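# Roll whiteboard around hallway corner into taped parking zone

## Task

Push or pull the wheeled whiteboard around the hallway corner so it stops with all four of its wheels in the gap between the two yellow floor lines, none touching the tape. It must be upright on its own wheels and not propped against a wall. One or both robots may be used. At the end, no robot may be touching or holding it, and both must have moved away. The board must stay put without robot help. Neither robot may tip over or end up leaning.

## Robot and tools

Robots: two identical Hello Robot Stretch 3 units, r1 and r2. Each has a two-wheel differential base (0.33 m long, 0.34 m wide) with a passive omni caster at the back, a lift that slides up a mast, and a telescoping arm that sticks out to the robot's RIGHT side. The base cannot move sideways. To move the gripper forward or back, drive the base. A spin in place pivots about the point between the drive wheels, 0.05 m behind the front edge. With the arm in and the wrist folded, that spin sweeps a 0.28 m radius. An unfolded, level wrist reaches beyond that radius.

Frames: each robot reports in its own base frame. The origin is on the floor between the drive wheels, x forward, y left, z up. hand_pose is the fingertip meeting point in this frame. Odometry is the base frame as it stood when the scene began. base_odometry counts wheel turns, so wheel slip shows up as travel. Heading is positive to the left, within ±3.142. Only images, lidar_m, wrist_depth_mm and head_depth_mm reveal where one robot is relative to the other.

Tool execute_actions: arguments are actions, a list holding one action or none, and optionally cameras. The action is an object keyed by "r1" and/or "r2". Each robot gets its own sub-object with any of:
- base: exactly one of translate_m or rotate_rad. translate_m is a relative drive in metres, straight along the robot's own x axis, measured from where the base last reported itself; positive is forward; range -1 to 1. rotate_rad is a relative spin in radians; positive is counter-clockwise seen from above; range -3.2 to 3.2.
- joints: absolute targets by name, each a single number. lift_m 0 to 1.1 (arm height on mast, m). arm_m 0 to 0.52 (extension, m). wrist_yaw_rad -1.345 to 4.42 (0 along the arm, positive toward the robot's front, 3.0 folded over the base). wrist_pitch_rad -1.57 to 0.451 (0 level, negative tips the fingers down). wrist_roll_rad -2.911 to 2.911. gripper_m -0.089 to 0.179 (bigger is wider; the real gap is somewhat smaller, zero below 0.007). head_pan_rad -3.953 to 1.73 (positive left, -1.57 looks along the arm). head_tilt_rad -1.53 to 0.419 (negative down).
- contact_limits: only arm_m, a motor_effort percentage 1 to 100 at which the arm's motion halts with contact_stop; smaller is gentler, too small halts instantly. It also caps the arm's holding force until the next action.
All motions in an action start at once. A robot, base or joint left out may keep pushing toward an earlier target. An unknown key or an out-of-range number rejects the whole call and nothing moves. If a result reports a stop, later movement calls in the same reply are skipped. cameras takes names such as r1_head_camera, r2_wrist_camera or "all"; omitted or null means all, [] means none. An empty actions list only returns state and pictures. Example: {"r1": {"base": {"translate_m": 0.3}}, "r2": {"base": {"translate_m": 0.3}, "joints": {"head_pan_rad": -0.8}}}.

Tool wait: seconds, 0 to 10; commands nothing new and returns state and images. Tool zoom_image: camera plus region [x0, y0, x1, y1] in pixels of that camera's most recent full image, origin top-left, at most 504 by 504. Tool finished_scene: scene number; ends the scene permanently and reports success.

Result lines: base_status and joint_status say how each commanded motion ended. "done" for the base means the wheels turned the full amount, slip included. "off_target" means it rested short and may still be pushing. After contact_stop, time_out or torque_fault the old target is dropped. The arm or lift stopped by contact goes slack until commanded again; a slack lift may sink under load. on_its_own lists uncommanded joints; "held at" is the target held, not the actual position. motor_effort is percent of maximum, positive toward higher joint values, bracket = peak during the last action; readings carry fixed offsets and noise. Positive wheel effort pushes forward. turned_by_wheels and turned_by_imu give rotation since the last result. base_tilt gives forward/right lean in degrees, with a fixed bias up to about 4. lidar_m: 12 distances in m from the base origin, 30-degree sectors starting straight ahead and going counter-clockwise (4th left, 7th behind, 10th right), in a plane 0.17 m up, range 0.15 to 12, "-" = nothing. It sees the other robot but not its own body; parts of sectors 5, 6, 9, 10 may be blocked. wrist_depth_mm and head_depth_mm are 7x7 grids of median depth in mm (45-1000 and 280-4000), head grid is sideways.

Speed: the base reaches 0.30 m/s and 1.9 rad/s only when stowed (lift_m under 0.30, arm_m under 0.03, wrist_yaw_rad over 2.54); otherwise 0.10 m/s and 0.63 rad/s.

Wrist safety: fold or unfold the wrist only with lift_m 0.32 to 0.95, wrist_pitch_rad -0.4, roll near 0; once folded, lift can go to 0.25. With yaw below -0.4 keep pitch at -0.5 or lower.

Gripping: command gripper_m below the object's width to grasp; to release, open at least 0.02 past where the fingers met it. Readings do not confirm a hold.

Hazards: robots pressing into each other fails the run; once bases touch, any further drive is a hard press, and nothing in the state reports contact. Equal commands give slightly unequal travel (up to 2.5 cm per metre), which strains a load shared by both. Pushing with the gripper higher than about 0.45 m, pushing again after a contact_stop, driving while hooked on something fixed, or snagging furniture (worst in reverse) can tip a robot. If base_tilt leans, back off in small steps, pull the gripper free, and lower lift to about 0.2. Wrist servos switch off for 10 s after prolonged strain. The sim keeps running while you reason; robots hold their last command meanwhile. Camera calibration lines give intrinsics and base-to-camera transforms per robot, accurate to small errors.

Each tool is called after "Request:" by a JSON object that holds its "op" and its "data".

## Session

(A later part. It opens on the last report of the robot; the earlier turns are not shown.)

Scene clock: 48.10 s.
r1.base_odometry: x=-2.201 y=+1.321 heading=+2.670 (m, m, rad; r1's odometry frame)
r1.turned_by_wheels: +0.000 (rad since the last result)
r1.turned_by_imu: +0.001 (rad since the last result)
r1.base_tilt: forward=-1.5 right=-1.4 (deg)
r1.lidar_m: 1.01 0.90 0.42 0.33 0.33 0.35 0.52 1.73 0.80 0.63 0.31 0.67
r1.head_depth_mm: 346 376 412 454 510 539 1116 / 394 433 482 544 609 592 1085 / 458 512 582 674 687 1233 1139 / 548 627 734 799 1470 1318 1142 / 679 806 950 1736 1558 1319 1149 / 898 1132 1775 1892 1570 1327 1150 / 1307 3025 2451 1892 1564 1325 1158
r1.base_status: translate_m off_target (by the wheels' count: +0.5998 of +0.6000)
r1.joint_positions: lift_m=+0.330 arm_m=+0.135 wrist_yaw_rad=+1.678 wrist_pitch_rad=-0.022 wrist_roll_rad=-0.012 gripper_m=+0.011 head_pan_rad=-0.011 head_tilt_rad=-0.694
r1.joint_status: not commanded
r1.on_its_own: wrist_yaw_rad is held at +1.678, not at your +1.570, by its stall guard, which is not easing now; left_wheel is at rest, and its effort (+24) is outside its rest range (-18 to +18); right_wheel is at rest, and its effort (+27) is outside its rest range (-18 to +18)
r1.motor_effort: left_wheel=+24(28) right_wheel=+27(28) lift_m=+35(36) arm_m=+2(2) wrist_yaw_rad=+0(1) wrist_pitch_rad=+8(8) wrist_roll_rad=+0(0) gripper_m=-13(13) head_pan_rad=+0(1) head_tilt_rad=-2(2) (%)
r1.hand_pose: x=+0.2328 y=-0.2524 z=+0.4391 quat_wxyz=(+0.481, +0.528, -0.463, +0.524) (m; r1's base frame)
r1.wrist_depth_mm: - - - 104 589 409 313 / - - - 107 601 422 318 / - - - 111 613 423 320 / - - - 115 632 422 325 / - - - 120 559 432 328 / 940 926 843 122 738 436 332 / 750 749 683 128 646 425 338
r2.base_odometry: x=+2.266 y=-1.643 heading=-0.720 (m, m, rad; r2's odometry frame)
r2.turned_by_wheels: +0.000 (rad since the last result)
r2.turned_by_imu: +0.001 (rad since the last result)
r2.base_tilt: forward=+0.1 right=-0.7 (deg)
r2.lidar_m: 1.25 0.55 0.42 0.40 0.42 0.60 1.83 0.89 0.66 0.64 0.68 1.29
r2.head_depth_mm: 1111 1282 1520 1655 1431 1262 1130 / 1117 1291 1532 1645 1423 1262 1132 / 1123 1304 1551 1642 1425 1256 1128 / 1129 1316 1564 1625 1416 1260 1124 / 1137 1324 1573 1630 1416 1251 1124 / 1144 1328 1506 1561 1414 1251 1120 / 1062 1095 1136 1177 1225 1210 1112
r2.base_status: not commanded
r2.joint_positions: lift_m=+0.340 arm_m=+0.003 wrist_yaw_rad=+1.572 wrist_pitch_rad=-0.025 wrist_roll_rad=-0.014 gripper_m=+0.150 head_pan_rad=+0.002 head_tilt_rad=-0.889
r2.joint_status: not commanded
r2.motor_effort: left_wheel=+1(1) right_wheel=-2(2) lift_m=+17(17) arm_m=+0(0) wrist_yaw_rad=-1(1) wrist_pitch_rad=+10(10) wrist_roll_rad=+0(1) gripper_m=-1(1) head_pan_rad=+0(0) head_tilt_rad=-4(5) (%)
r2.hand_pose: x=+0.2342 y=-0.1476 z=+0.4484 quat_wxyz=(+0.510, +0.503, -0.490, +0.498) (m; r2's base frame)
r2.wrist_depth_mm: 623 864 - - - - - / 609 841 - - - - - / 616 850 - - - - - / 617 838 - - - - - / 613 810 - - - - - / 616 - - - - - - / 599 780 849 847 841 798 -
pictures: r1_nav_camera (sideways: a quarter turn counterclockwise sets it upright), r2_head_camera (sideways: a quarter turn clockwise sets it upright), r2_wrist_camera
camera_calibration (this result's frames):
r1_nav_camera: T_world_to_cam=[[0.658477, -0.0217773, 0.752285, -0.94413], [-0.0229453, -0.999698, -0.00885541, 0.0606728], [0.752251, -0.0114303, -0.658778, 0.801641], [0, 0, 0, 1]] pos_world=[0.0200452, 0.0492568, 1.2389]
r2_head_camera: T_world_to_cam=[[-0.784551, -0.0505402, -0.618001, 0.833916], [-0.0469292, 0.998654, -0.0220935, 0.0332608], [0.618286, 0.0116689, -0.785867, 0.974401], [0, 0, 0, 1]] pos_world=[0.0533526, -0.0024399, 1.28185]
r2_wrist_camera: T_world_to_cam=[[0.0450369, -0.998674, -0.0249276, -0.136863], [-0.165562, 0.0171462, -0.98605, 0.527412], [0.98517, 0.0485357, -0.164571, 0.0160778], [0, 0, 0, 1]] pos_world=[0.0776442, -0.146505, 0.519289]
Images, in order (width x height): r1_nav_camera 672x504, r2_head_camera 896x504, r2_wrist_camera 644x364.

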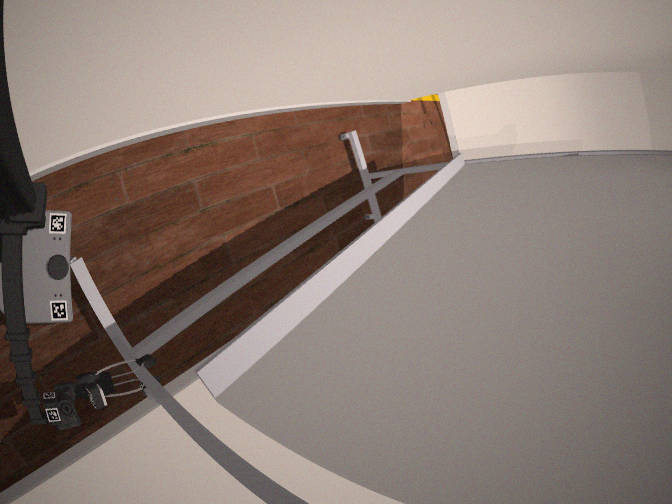

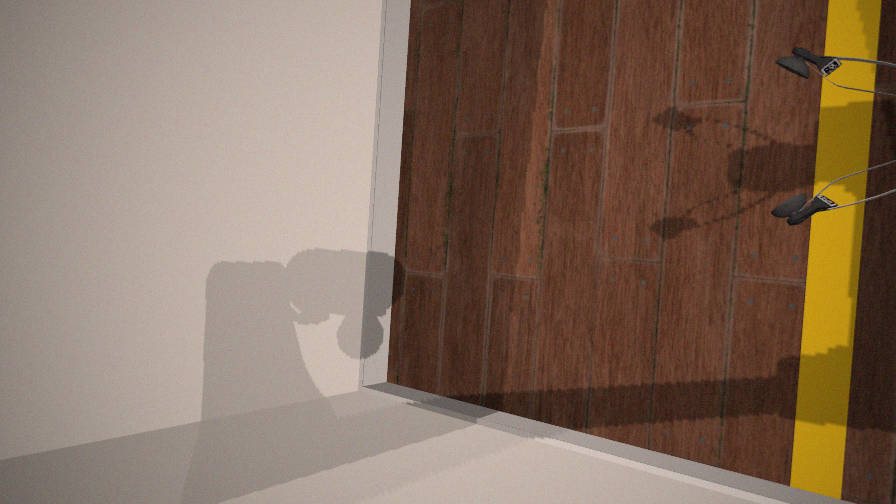

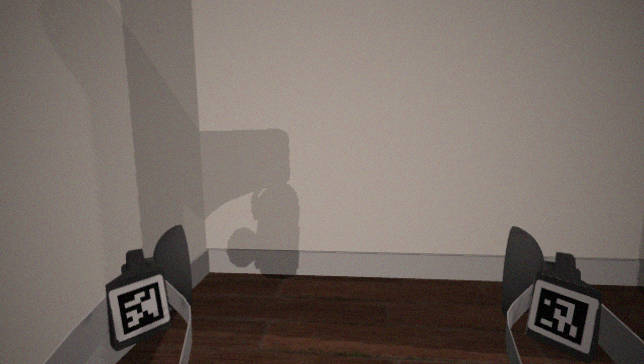

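Request:
{"op": "execute_actions", "data": {"actions": [{"r1":{"base":{"translate_m":-0.15},"joints":{"gripper_m":0.12}}}], "cameras": []}}

Request:
{"op": "execute_actions", "data": {"actions": [{"r1":{"base":{"rotate_rad":0.42},"joints":{"arm_m":0.002,"wrist_pitch_rad":-0.4,"wrist_yaw_rad":3.0,"gripper_m":0.03,"lift_m":0.36}}}], "cameras": []}}

Request:
{"op": "execute_actions", "data": {"actions": [{"r1":{"base":{"translate_m":-0.45},"joints":{"lift_m":0.25}}}], "cameras": []}}

Request:
{"op": "execute_actions", "data": {"actions": [{"r1":{"base":{"rotate_rad":-0.65}}}], "cameras": []}}

Request:
{"op": "execute_actions", "data": {"actions": [{"r1":{"base":{"translate_m":0.55}}}], "cameras": []}}

Request:
{"op": "execute_actions", "data": {"actions": [{"r1":{"base":{"rotate_rad":0.65},"joints":{"head_tilt_rad":-1.1,"lift_m":0.31}}}], "cameras": ["r1_nav_camera"]}}

Scene clock: 52.97 s.
r1.base_odometry: x=-2.067 y=+1.253 heading=+2.670 (m, m, rad; r1's odometry frame)
r1.turned_by_wheels: +0.000 (rad since the last result)
r1.turned_by_imu: +0.055 (rad since the last result)
r1.base_tilt: forward=-1.4 right=-1.4 (deg)
r1.lidar_m: 1.17 0.67 0.34 0.28 0.27 0.30 0.47 1.64 0.83 0.68 0.67 0.35
r1.head_depth_mm: 407 439 477 524 581 1229 848 / 474 518 572 640 650 1261 1116 / 567 633 715 769 1426 1287 1144 / 705 809 930 1728 1511 1313 1150 / 934 1131 1777 1833 1562 1321 1149 / 1391 2886 2359 1904 1556 1322 1155 / 3107 3305 2449 1903 1569 1296 1120
r1.base_status: done
r1.joint_positions: lift_m=+0.330 arm_m=+0.135 wrist_yaw_rad=+1.676 wrist_pitch_rad=-0.020 wrist_roll_rad=-0.012 gripper_m=+0.120 head_pan_rad=-0.011 head_tilt_rad=-0.694
r1.joint_status: all done
r1.on_its_own: wrist_yaw_rad is held at +1.678, not at your +1.570, by its stall guard, which is not easing now
r1.motor_effort: left_wheel=-1(20) right_wheel=+0(46) lift_m=+34(35) arm_m=+1(2) wrist_yaw_rad=+1(24) wrist_pitch_rad=+7(8) wrist_roll_rad=+0(0) gripper_m=+0(100) head_pan_rad=-1(0) head_tilt_rad=-2(2) (%)
r1.hand_pose: x=+0.2330 y=-0.2531 z=+0.4397 quat_wxyz=(+0.481, +0.527, -0.465, +0.524) (m; r1's base frame)
r1.wrist_depth_mm: - - - 174 712 485 370 / - - - 178 736 496 372 / - - - 184 766 510 377 / - - - 192 763 508 381 / - - - 198 835 469 384 / 919 - 909 208 789 - 386 / 779 741 752 224 697 531 367
r2.base_odometry: x=+2.266 y=-1.643 heading=-0.720 (m, m, rad; r2's odometry frame)
r2.turned_by_wheels: +0.000 (rad since the last result)
r2.turned_by_imu: +0.000 (rad since the last result)
r2.base_tilt: forward=+0.1 right=-0.7 (deg)
r2.lidar_m: 1.25 0.56 0.42 0.40 0.42 0.60 1.82 0.89 0.66 0.64 0.67 1.29
r2.head_depth_mm: 1108 1286 1523 1645 1426 1261 1130 / 1117 1296 1534 1639 1428 1256 1133 / 1126 1303 1547 1635 1426 1258 1126 / 1131 1313 1564 1635 1421 1255 1128 / 1139 1327 1576 1629 1413 1250 1123 / 1148 1337 1509 1559 1414 1244 1120 / 1062 1098 1136 1175 1219 1207 1116
r2.base_status: not commanded
r2.joint_positions: lift_m=+0.340 arm_m=+0.003 wrist_yaw_rad=+1.572 wrist_pitch_rad=-0.025 wrist_roll_rad=-0.014 gripper_m=+0.150 head_pan_rad=+0.002 head_tilt_rad=-0.889
r2.joint_status: not commanded
r2.motor_effort: left_wheel=+1(1) right_wheel=-3(3) lift_m=+17(17) arm_m=-1(1) wrist_yaw_rad=-1(1) wrist_pitch_rad=+10(10) wrist_roll_rad=+1(0) gripper_m=+0(0) head_pan_rad=+1(0) head_tilt_rad=-3(4) (%)
r2.hand_pose: x=+0.2342 y=-0.1476 z=+0.4484 quat_wxyz=(+0.510, +0.503, -0.490, +0.498) (m; r2's base frame)
r2.wrist_depth_mm: 622 865 - - - - - / 614 857 - - - - - / 615 866 - - - - - / 624 844 - - - - - / 605 804 - - - - - / 613 - - - - - - / 593 781 836 850 855 799 -
pictures: none
No camera images: the call's "cameras" was empty. Leave "cameras" out to get every camera's image.

Scene clock: 55.20 s.
r1.base_odometry: x=-2.067 y=+1.253 heading=+3.090 (m, m, rad; r1's odometry frame)
r1.turned_by_wheels: +0.420 (rad since the last result)
r1.turned_by_imu: +0.404 (rad since the last result)
r1.base_tilt: forward=-1.5 right=-1.4 (deg)
r1.lidar_m: 0.93 0.37 0.28 0.27 0.29 0.40 2.32 0.92 0.69 0.68 0.35 1.00
r1.head_depth_mm: 1005 1013 948 1276 1457 1255 1136 / 1583 1456 2118 1773 1536 1310 1139 / 3282 3277 2370 1866 1541 1314 1141 / 3209 3132 2297 1872 1548 1315 1145 / 1407 1439 1475 1497 1465 1294 1149 / 895 903 918 927 943 962 979 / 657 661 665 675 682 690 699
r1.base_status: done
r1.joint_positions: lift_m=+0.360 arm_m=+0.002 wrist_yaw_rad=+2.998 wrist_pitch_rad=-0.413 wrist_roll_rad=-0.015 gripper_m=+0.030 head_pan_rad=-0.011 head_tilt_rad=-0.694
r1.joint_status: all done
r1.motor_effort: left_wheel=-1(12) right_wheel=+0(32) lift_m=+43(45) arm_m=-2(5) wrist_yaw_rad=+1(42) wrist_pitch_rad=+4(11) wrist_roll_rad=+2(7) gripper_m=+0(100) head_pan_rad=+0(0) head_tilt_rad=-2(2) (%)
r1.hand_pose: x=+0.0110 y=+0.0754 z=+0.3737 quat_wxyz=(+0.194, +0.695, +0.096, +0.685) (m; r1's base frame)
r1.wrist_depth_mm: 268 - 281 290 299 306 312 / 291 - 306 314 326 334 344 / 315 - 338 345 357 368 383 / 349 351 374 377 392 406 430 / 383 394 - 430 439 457 485 / 429 441 - 478 500 510 537 / 462 475 - 505 499 508 504
r2.base_odometry: x=+2.266 y=-1.643 heading=-0.720 (m, m, rad; r2's odometry frame)
r2.turned_by_wheels: +0.000 (rad since the last result)
r2.turned_by_imu: +0.000 (rad since the last result)
r2.base_tilt: forward=+0.2 right=-0.7 (deg)
r2.lidar_m: 1.25 0.55 0.42 0.40 0.43 0.60 1.83 0.88 0.66 0.65 0.67 1.29
r2.head_depth_mm: 1112 1281 1517 1640 1430 1263 1129 / 1118 1294 1535 1648 1425 1258 1131 / 1121 1301 1549 1642 1419 1256 1127 / 1130 1315 1571 1637 1419 1258 1124 / 1143 1324 1577 1623 1417 1252 1118 / 1147 1325 1505 1552 1414 1252 1122 / 1061 1097 1137 1176 1220 1211 1112
r2.base_status: not commanded
r2.joint_positions: lift_m=+0.340 arm_m=+0.003 wrist_yaw_rad=+1.572 wrist_pitch_rad=-0.025 wrist_roll_rad=-0.014 gripper_m=+0.150 head_pan_rad=+0.002 head_tilt_rad=-0.889
r2.joint_status: not commanded
r2.motor_effort: left_wheel=+1(1) right_wheel=-3(3) lift_m=+17(17) arm_m=+0(0) wrist_yaw_rad=-1(1) wrist_pitch_rad=+10(10) wrist_roll_rad=+0(0) gripper_m=+0(0) head_pan_rad=+0(0) head_tilt_rad=-4(4) (%)
r2.hand_pose: x=+0.2342 y=-0.1476 z=+0.4484 quat_wxyz=(+0.510, +0.503, -0.490, +0.498) (m; r2's base frame)
r2.wrist_depth_mm: 616 851 - - - - - / 610 848 - - - - - / 617 834 - - - - - / 614 842 - - - - - / 618 805 - - - - - / 612 - - - - - - / 598 784 836 829 841 802 -
pictures: none
No camera images: the call's "cameras" was empty. Leave "cameras" out to get every camera's image.

Scene clock: 58.77 s.
r1.base_odometry: x=-1.618 y=+1.230 heading=+3.090 (m, m, rad; r1's odometry frame)
r1.turned_by_wheels: +0.000 (rad since the last result)
r1.turned_by_imu: -0.001 (rad since the last result)
r1.base_tilt: forward=-1.4 right=-1.3 (deg)
r1.lidar_m: 0.99 0.40 0.30 0.29 0.90 1.27 2.28 0.90 0.68 0.66 0.69 0.68
r1.head_depth_mm: 1021 1027 968 1797 1210 1245 1137 / 1563 1461 2200 1801 1534 1278 1139 / 3631 3249 2364 1872 1542 1289 1142 / 3581 2946 2398 1891 1545 1317 1147 / 1507 1537 1578 1605 1477 1289 1150 / 957 968 980 992 1008 1019 1033 / 700 706 709 717 725 733 742
r1.base_status: done
r1.joint_positions: lift_m=+0.250 arm_m=+0.002 wrist_yaw_rad=+2.999 wrist_pitch_rad=-0.414 wrist_roll_rad=-0.015 gripper_m=+0.030 head_pan_rad=-0.011 head_tilt_rad=-0.694
r1.joint_status: all done
r1.motor_effort: left_wheel=-1(8) right_wheel=+0(7) lift_m=+33(37) arm_m=-2(2) wrist_yaw_rad=+1(1) wrist_pitch_rad=+5(5) wrist_roll_rad=+2(2) gripper_m=+0(0) head_pan_rad=+0(0) head_tilt_rad=-2(2) (%)
r1.hand_pose: x=+0.0108 y=+0.0753 z=+0.2638 quat_wxyz=(+0.194, +0.695, +0.097, +0.685) (m; r1's base frame)
r1.wrist_depth_mm: 762 - 300 305 311 322 332 / 815 - 326 334 344 351 364 / 823 - 354 362 373 387 397 / 652 652 390 397 413 433 445 / 544 537 - 436 448 462 496 / 465 487 - - 443 448 456 / - - - - 394 395 392
r2.base_odometry: x=+2.266 y=-1.643 heading=-0.720 (m, m, rad; r2's odometry frame)
r2.turned_by_wheels: +0.000 (rad since the last result)
r2.turned_by_imu: +0.000 (rad since the last result)
r2.base_tilt: forward=+0.2 right=-0.7 (deg)
r2.lidar_m: 1.25 0.56 0.42 0.40 0.42 0.60 1.83 0.88 0.66 0.64 0.68 1.29
r2.head_depth_mm: 1109 1284 1523 1647 1425 1268 1132 / 1119 1290 1533 1643 1426 1262 1128 / 1126 1306 1545 1637 1427 1261 1126 / 1132 1314 1565 1638 1419 1254 1126 / 1135 1321 1581 1621 1416 1251 1122 / 1148 1327 1501 1559 1413 1248 1121 / 1062 1096 1133 1174 1217 1211 1114
r2.base_status: not commanded
r2.joint_positions: lift_m=+0.340 arm_m=+0.003 wrist_yaw_rad=+1.572 wrist_pitch_rad=-0.025 wrist_roll_rad=-0.014 gripper_m=+0.150 head_pan_rad=+0.002 head_tilt_rad=-0.889
r2.joint_status: not commanded
r2.motor_effort: left_wheel=+1(1) right_wheel=-3(2) lift_m=+17(17) arm_m=+0(0) wrist_yaw_rad=-1(0) wrist_pitch_rad=+10(10) wrist_roll_rad=+0(1) gripper_m=-1(0) head_pan_rad=+0(0) head_tilt_rad=-4(5) (%)
r2.hand_pose: x=+0.2342 y=-0.1476 z=+0.4484 quat_wxyz=(+0.510, +0.503, -0.490, +0.498) (m; r2's base frame)
r2.wrist_depth_mm: 619 849 - - - - - / 611 845 - - - - - / 616 850 - - - - - / 615 851 - - - - - / 615 812 - - - - - / 615 - - - - - - / 598 785 847 839 831 802 -
pictures: none
No camera images: the call's "cameras" was empty. Leave "cameras" out to get every camera's image.

Scene clock: 60.37 s.
r1.base_odometry: x=-1.618 y=+1.230 heading=+2.440 (m, m, rad; r1's odometry frame)
r1.turned_by_wheels: -0.650 (rad since the last result)
r1.turned_by_imu: -0.654 (rad since the last result)
r1.base_tilt: forward=-1.5 right=-1.3 (deg)
r1.lidar_m: 0.68 1.65 0.45 0.31 0.29 0.30 1.13 2.55 1.02 0.70 0.66 0.67
r1.head_depth_mm: 692 756 834 932 1055 1218 1136 / 772 855 955 1089 1263 1306 1142 / 875 976 1117 1297 1429 1313 1145 / 1004 1149 1343 1610 1547 1293 1147 / 1075 658 767 1709 1452 1266 1149 / 619 729 919 1784 1562 1325 1153 / 742 934 1129 1847 1574 1323 1157
r1.base_status: done
r1.joint_positions: lift_m=+0.250 arm_m=+0.002 wrist_yaw_rad=+2.999 wrist_pitch_rad=-0.414 wrist_roll_rad=-0.015 gripper_m=+0.030 head_pan_rad=-0.011 head_tilt_rad=-0.694
r1.joint_status: not commanded
r1.motor_effort: left_wheel=+0(7) right_wheel=-2(10) lift_m=+33(33) arm_m=-2(2) wrist_yaw_rad=+1(1) wrist_pitch_rad=+5(5) wrist_roll_rad=+2(2) gripper_m=+0(0) head_pan_rad=+0(1) head_tilt_rad=-2(2) (%)
r1.hand_pose: x=+0.0108 y=+0.0753 z=+0.2638 quat_wxyz=(+0.194, +0.695, +0.097, +0.685) (m; r1's base frame)
r1.wrist_depth_mm: 237 - 321 398 515 756 - / 251 - 352 432 577 850 - / 265 - 384 472 638 804 801 / 280 309 420 514 615 642 586 / 300 340 - 536 548 536 533 / 340 354 - - 442 452 447 / - - - - 400 394 396
r2.base_odometry: x=+2.266 y=-1.643 heading=-0.720 (m, m, rad; r2's odometry frame)
r2.turned_by_wheels: +0.000 (rad since the last result)
r2.turned_by_imu: +0.000 (rad since the last result)
r2.base_tilt: forward=+0.2 right=-0.7 (deg)
r2.lidar_m: 1.25 0.56 0.42 0.40 0.42 0.60 1.83 0.88 0.67 0.65 0.68 1.29
r2.head_depth_mm: 1110 1281 1522 1643 1426 1259 1132 / 1118 1293 1538 1646 1425 1258 1129 / 1127 1302 1553 1636 1419 1255 1127 / 1129 1312 1568 1636 1423 1255 1124 / 1142 1321 1588 1624 1421 1257 1125 / 1148 1329 1506 1552 1405 1248 1120 / 1059 1097 1135 1173 1221 1207 1114
r2.base_status: not commanded
r2.joint_positions: lift_m=+0.340 arm_m=+0.003 wrist_yaw_rad=+1.572 wrist_pitch_rad=-0.025 wrist_roll_rad=-0.014 gripper_m=+0.150 head_pan_rad=+0.002 head_tilt_rad=-0.889
r2.joint_status: not commanded
r2.motor_effort: left_wheel=+1(1) right_wheel=-2(2) lift_m=+16(17) arm_m=+0(1) wrist_yaw_rad=-1(2) wrist_pitch_rad=+10(10) wrist_roll_rad=+1(1) gripper_m=+0(0) head_pan_rad=+1(0) head_tilt_rad=-4(4) (%)
r2.hand_pose: x=+0.2342 y=-0.1476 z=+0.4484 quat_wxyz=(+0.510, +0.503, -0.490, +0.498) (m; r2's base frame)
r2.wrist_depth_mm: 612 856 - - - - - / 617 848 - - - - - / 620 841 - - - - - / 612 862 - - - - - / 611 790 - - - - - / 610 - - - - - - / 584 781 849 840 848 783 -
pictures: none
No camera images: the call's "cameras" was empty. Leave "cameras" out to get every camera's image.

Scene clock: 63.87 s.
r1.base_odometry: x=-2.038 y=+1.585 heading=+2.440 (m, m, rad; r1's odometry frame)
r1.turned_by_wheels: +0.000 (rad since the last result)
r1.turned_by_imu: +0.003 (rad since the last result)
r1.base_tilt: forward=-1.5 right=-1.5 (deg)
r1.lidar_m: 0.46 0.16 0.94 0.64 0.60 0.61 0.79 1.97 0.54 0.37 0.35 0.35
r1.head_depth_mm: 349 381 421 471 532 615 726 / 390 431 481 548 633 754 925 / 441 494 563 654 781 974 1107 / 507 581 677 816 1023 1251 1153 / 599 702 852 1080 1440 1321 1151 / 729 889 1149 1603 1569 1325 1090 / 931 1209 1739 1910 1572 1160 290
r1.base_status: done
r1.joint_positions: lift_m=+0.250 arm_m=+0.002 wrist_yaw_rad=+2.999 wrist_pitch_rad=-0.414 wrist_roll_rad=-0.015 gripper_m=+0.030 head_pan_rad=-0.011 head_tilt_rad=-0.694
r1.joint_status: not commanded
r1.motor_effort: left_wheel=+1(8) right_wheel=-1(5) lift_m=+33(32) arm_m=-2(2) wrist_yaw_rad=+1(1) wrist_pitch_rad=+5(5) wrist_roll_rad=+2(2) gripper_m=+0(0) head_pan_rad=+0(0) head_tilt_rad=-2(2) (%)
r1.hand_pose: x=+0.0108 y=+0.0753 z=+0.2638 quat_wxyz=(+0.194, +0.695, +0.097, +0.685) (m; r1's base frame)
r1.wrist_depth_mm: 459 - 637 753 - - 143 / 486 - 683 846 - - 155 / 518 - 720 815 829 770 174 / 533 593 651 649 646 205 609 / 531 540 - 401 536 219 523 / 469 490 - - 338 251 453 / - - - - 377 294 394
r2.base_odometry: x=+2.266 y=-1.643 heading=-0.720 (m, m, rad; r2's odometry frame)
r2.turned_by_wheels: +0.000 (rad since the last result)
r2.turned_by_imu: +0.000 (rad since the last result)
r2.base_tilt: forward=+0.2 right=-0.7 (deg)
r2.lidar_m: 1.25 0.55 0.42 0.40 0.42 0.60 1.82 0.89 0.66 0.65 0.68 1.29
r2.head_depth_mm: 1109 1284 1519 1648 1434 1263 1132 / 1117 1297 1533 1640 1423 1259 1128 / 1125 1298 1546 1638 1430 1255 1124 / 1131 1310 1565 1628 1417 1254 1126 / 1139 1325 1578 1627 1415 1256 1125 / 1143 1327 1507 1549 1411 1249 1120 / 1065 1099 1135 1178 1219 1206 1116
r2.base_status: not commanded
r2.joint_positions: lift_m=+0.340 arm_m=+0.003 wrist_yaw_rad=+1.572 wrist_pitch_rad=-0.025 wrist_roll_rad=-0.014 gripper_m=+0.150 head_pan_rad=+0.002 head_tilt_rad=-0.889
r2.joint_status: not commanded
r2.motor_effort: left_wheel=+1(1) right_wheel=-2(2) lift_m=+17(17) arm_m=+0(0) wrist_yaw_rad=-1(1) wrist_pitch_rad=+10(10) wrist_roll_rad=+1(0) gripper_m=-1(0) head_pan_rad=+0(0) head_tilt_rad=-3(5) (%)
r2.hand_pose: x=+0.2342 y=-0.1476 z=+0.4484 quat_wxyz=(+0.510, +0.503, -0.490, +0.498) (m; r2's base frame)
r2.wrist_depth_mm: 610 854 - - - - - / 616 842 - - - - - / 616 857 - - - - - / 614 860 - - - - - / 616 805 - - - - - / 615 - - - - - - / 588 782 836 834 835 804 -
pictures: none
No camera images: the call's "cameras" was empty. Leave "cameras" out to get every camera's image.

Scene clock: 65.53 s.
r1.base_odometry: x=-2.038 y=+1.585 heading=+3.090 (m, m, rad; r1's odometry frame)
r1.turned_by_wheels: +0.650 (rad since the last result)
r1.turned_by_imu: +0.655 (rad since the last result)
r1.base_tilt: forward=-1.5 right=-1.4 (deg)
r1.lidar_m: 0.16 0.82 0.62 0.60 0.63 1.73 1.19 0.48 0.36 0.35 0.36 0.51
r1.head_depth_mm: 1314 1271 1240 1221 1174 1118 1038 / 1845 1656 1520 1372 1263 1153 - / - 1686 1524 1368 1256 1160 - / - - - 456 1235 1163 - / 1902 1714 1526 1362 1285 1165 - / 1874 1721 1548 1406 1284 1171 1119 / 1463 1474 1471 1394 1295 1188 1103
r1.base_status: done
r1.joint_positions: lift_m=+0.310 arm_m=+0.002 wrist_yaw_rad=+2.999 wrist_pitch_rad=-0.414 wrist_roll_rad=-0.015 gripper_m=+0.030 head_pan_rad=-0.011 head_tilt_rad=-1.086
r1.joint_status: all done
r1.motor_effort: left_wheel=-1(6) right_wheel=+0(9) lift_m=+43(46) arm_m=-2(3) wrist_yaw_rad=+0(1) wrist_pitch_rad=+5(5) wrist_roll_rad=+2(2) gripper_m=+0(0) head_pan_rad=-1(0) head_tilt_rad=-5(22) (%)
r1.hand_pose: x=+0.0108 y=+0.0753 z=+0.3233 quat_wxyz=(+0.194, +0.695, +0.097, +0.685) (m; r1's base frame)
r1.wrist_depth_mm: 545 - 578 586 600 615 639 / 577 - 621 638 658 682 701 / 640 - 679 700 724 741 773 / 688 698 724 719 749 731 737 / 626 619 - 616 625 614 609 / 535 532 - 526 496 523 522 / 463 - - - 448 441 450
r2.base_odometry: x=+2.266 y=-1.643 heading=-0.720 (m, m, rad; r2's odometry frame)
r2.turned_by_wheels: +0.000 (rad since the last result)
r2.turned_by_imu: +0.000 (rad since the last result)
r2.base_tilt: forward=+0.2 right=-0.7 (deg)
r2.lidar_m: 1.25 0.56 0.42 0.40 0.42 0.60 1.83 0.89 0.66 0.64 0.68 1.29
r2.head_depth_mm: 1109 1283 1533 1649 1427 1263 1131 / 1117 1294 1536 1639 1428 1257 1130 / 1122 1298 1547 1641 1420 1255 1130 / 1129 1313 1561 1629 1422 1250 1127 / 1140 1321 1581 1625 1415 1251 1124 / 1148 1327 1503 1556 1413 1251 1121 / 1060 1098 1136 1175 1218 1206 1118
r2.base_status: not commanded
r2.joint_positions: lift_m=+0.340 arm_m=+0.003 wrist_yaw_rad=+1.572 wrist_pitch_rad=-0.025 wrist_roll_rad=-0.014 gripper_m=+0.150 head_pan_rad=+0.002 head_tilt_rad=-0.889
r2.joint_status: not commanded
r2.motor_effort: left_wheel=+1(1) right_wheel=-2(2) lift_m=+17(17) arm_m=+0(0) wrist_yaw_rad=-1(1) wrist_pitch_rad=+10(10) wrist_roll_rad=+0(1) gripper_m=-1(1) head_pan_rad=+1(0) head_tilt_rad=-4(3) (%)
r2.hand_pose: x=+0.2342 y=-0.1476 z=+0.4484 quat_wxyz=(+0.510, +0.503, -0.490, +0.498) (m; r2's base frame)
r2.wrist_depth_mm: 616 847 - - - - - / 605 847 - - - - - / 623 857 - - - - - / 607 824 - - - - - / 608 808 - - - - - / 607 - - - - - - / 591 786 846 835 836 807 -
pictures: r1_nav_camera (sideways: a quarter turn counterclockwise sets it upright)
camera_calibration (this result's frames):
r1_nav_camera: T_world_to_cam=[[0.89622, -0.0243976, 0.442938, -0.542536], [-0.0254245, -0.99967, -0.00362023, 0.0538691], [0.44288, -0.00801697, -0.896545, 1.11267], [0, 0, 0, 1]] pos_world=[-0.00518004, 0.049535, 1.23807]
Images, in order (width x height): r1_nav_camera 672x504.

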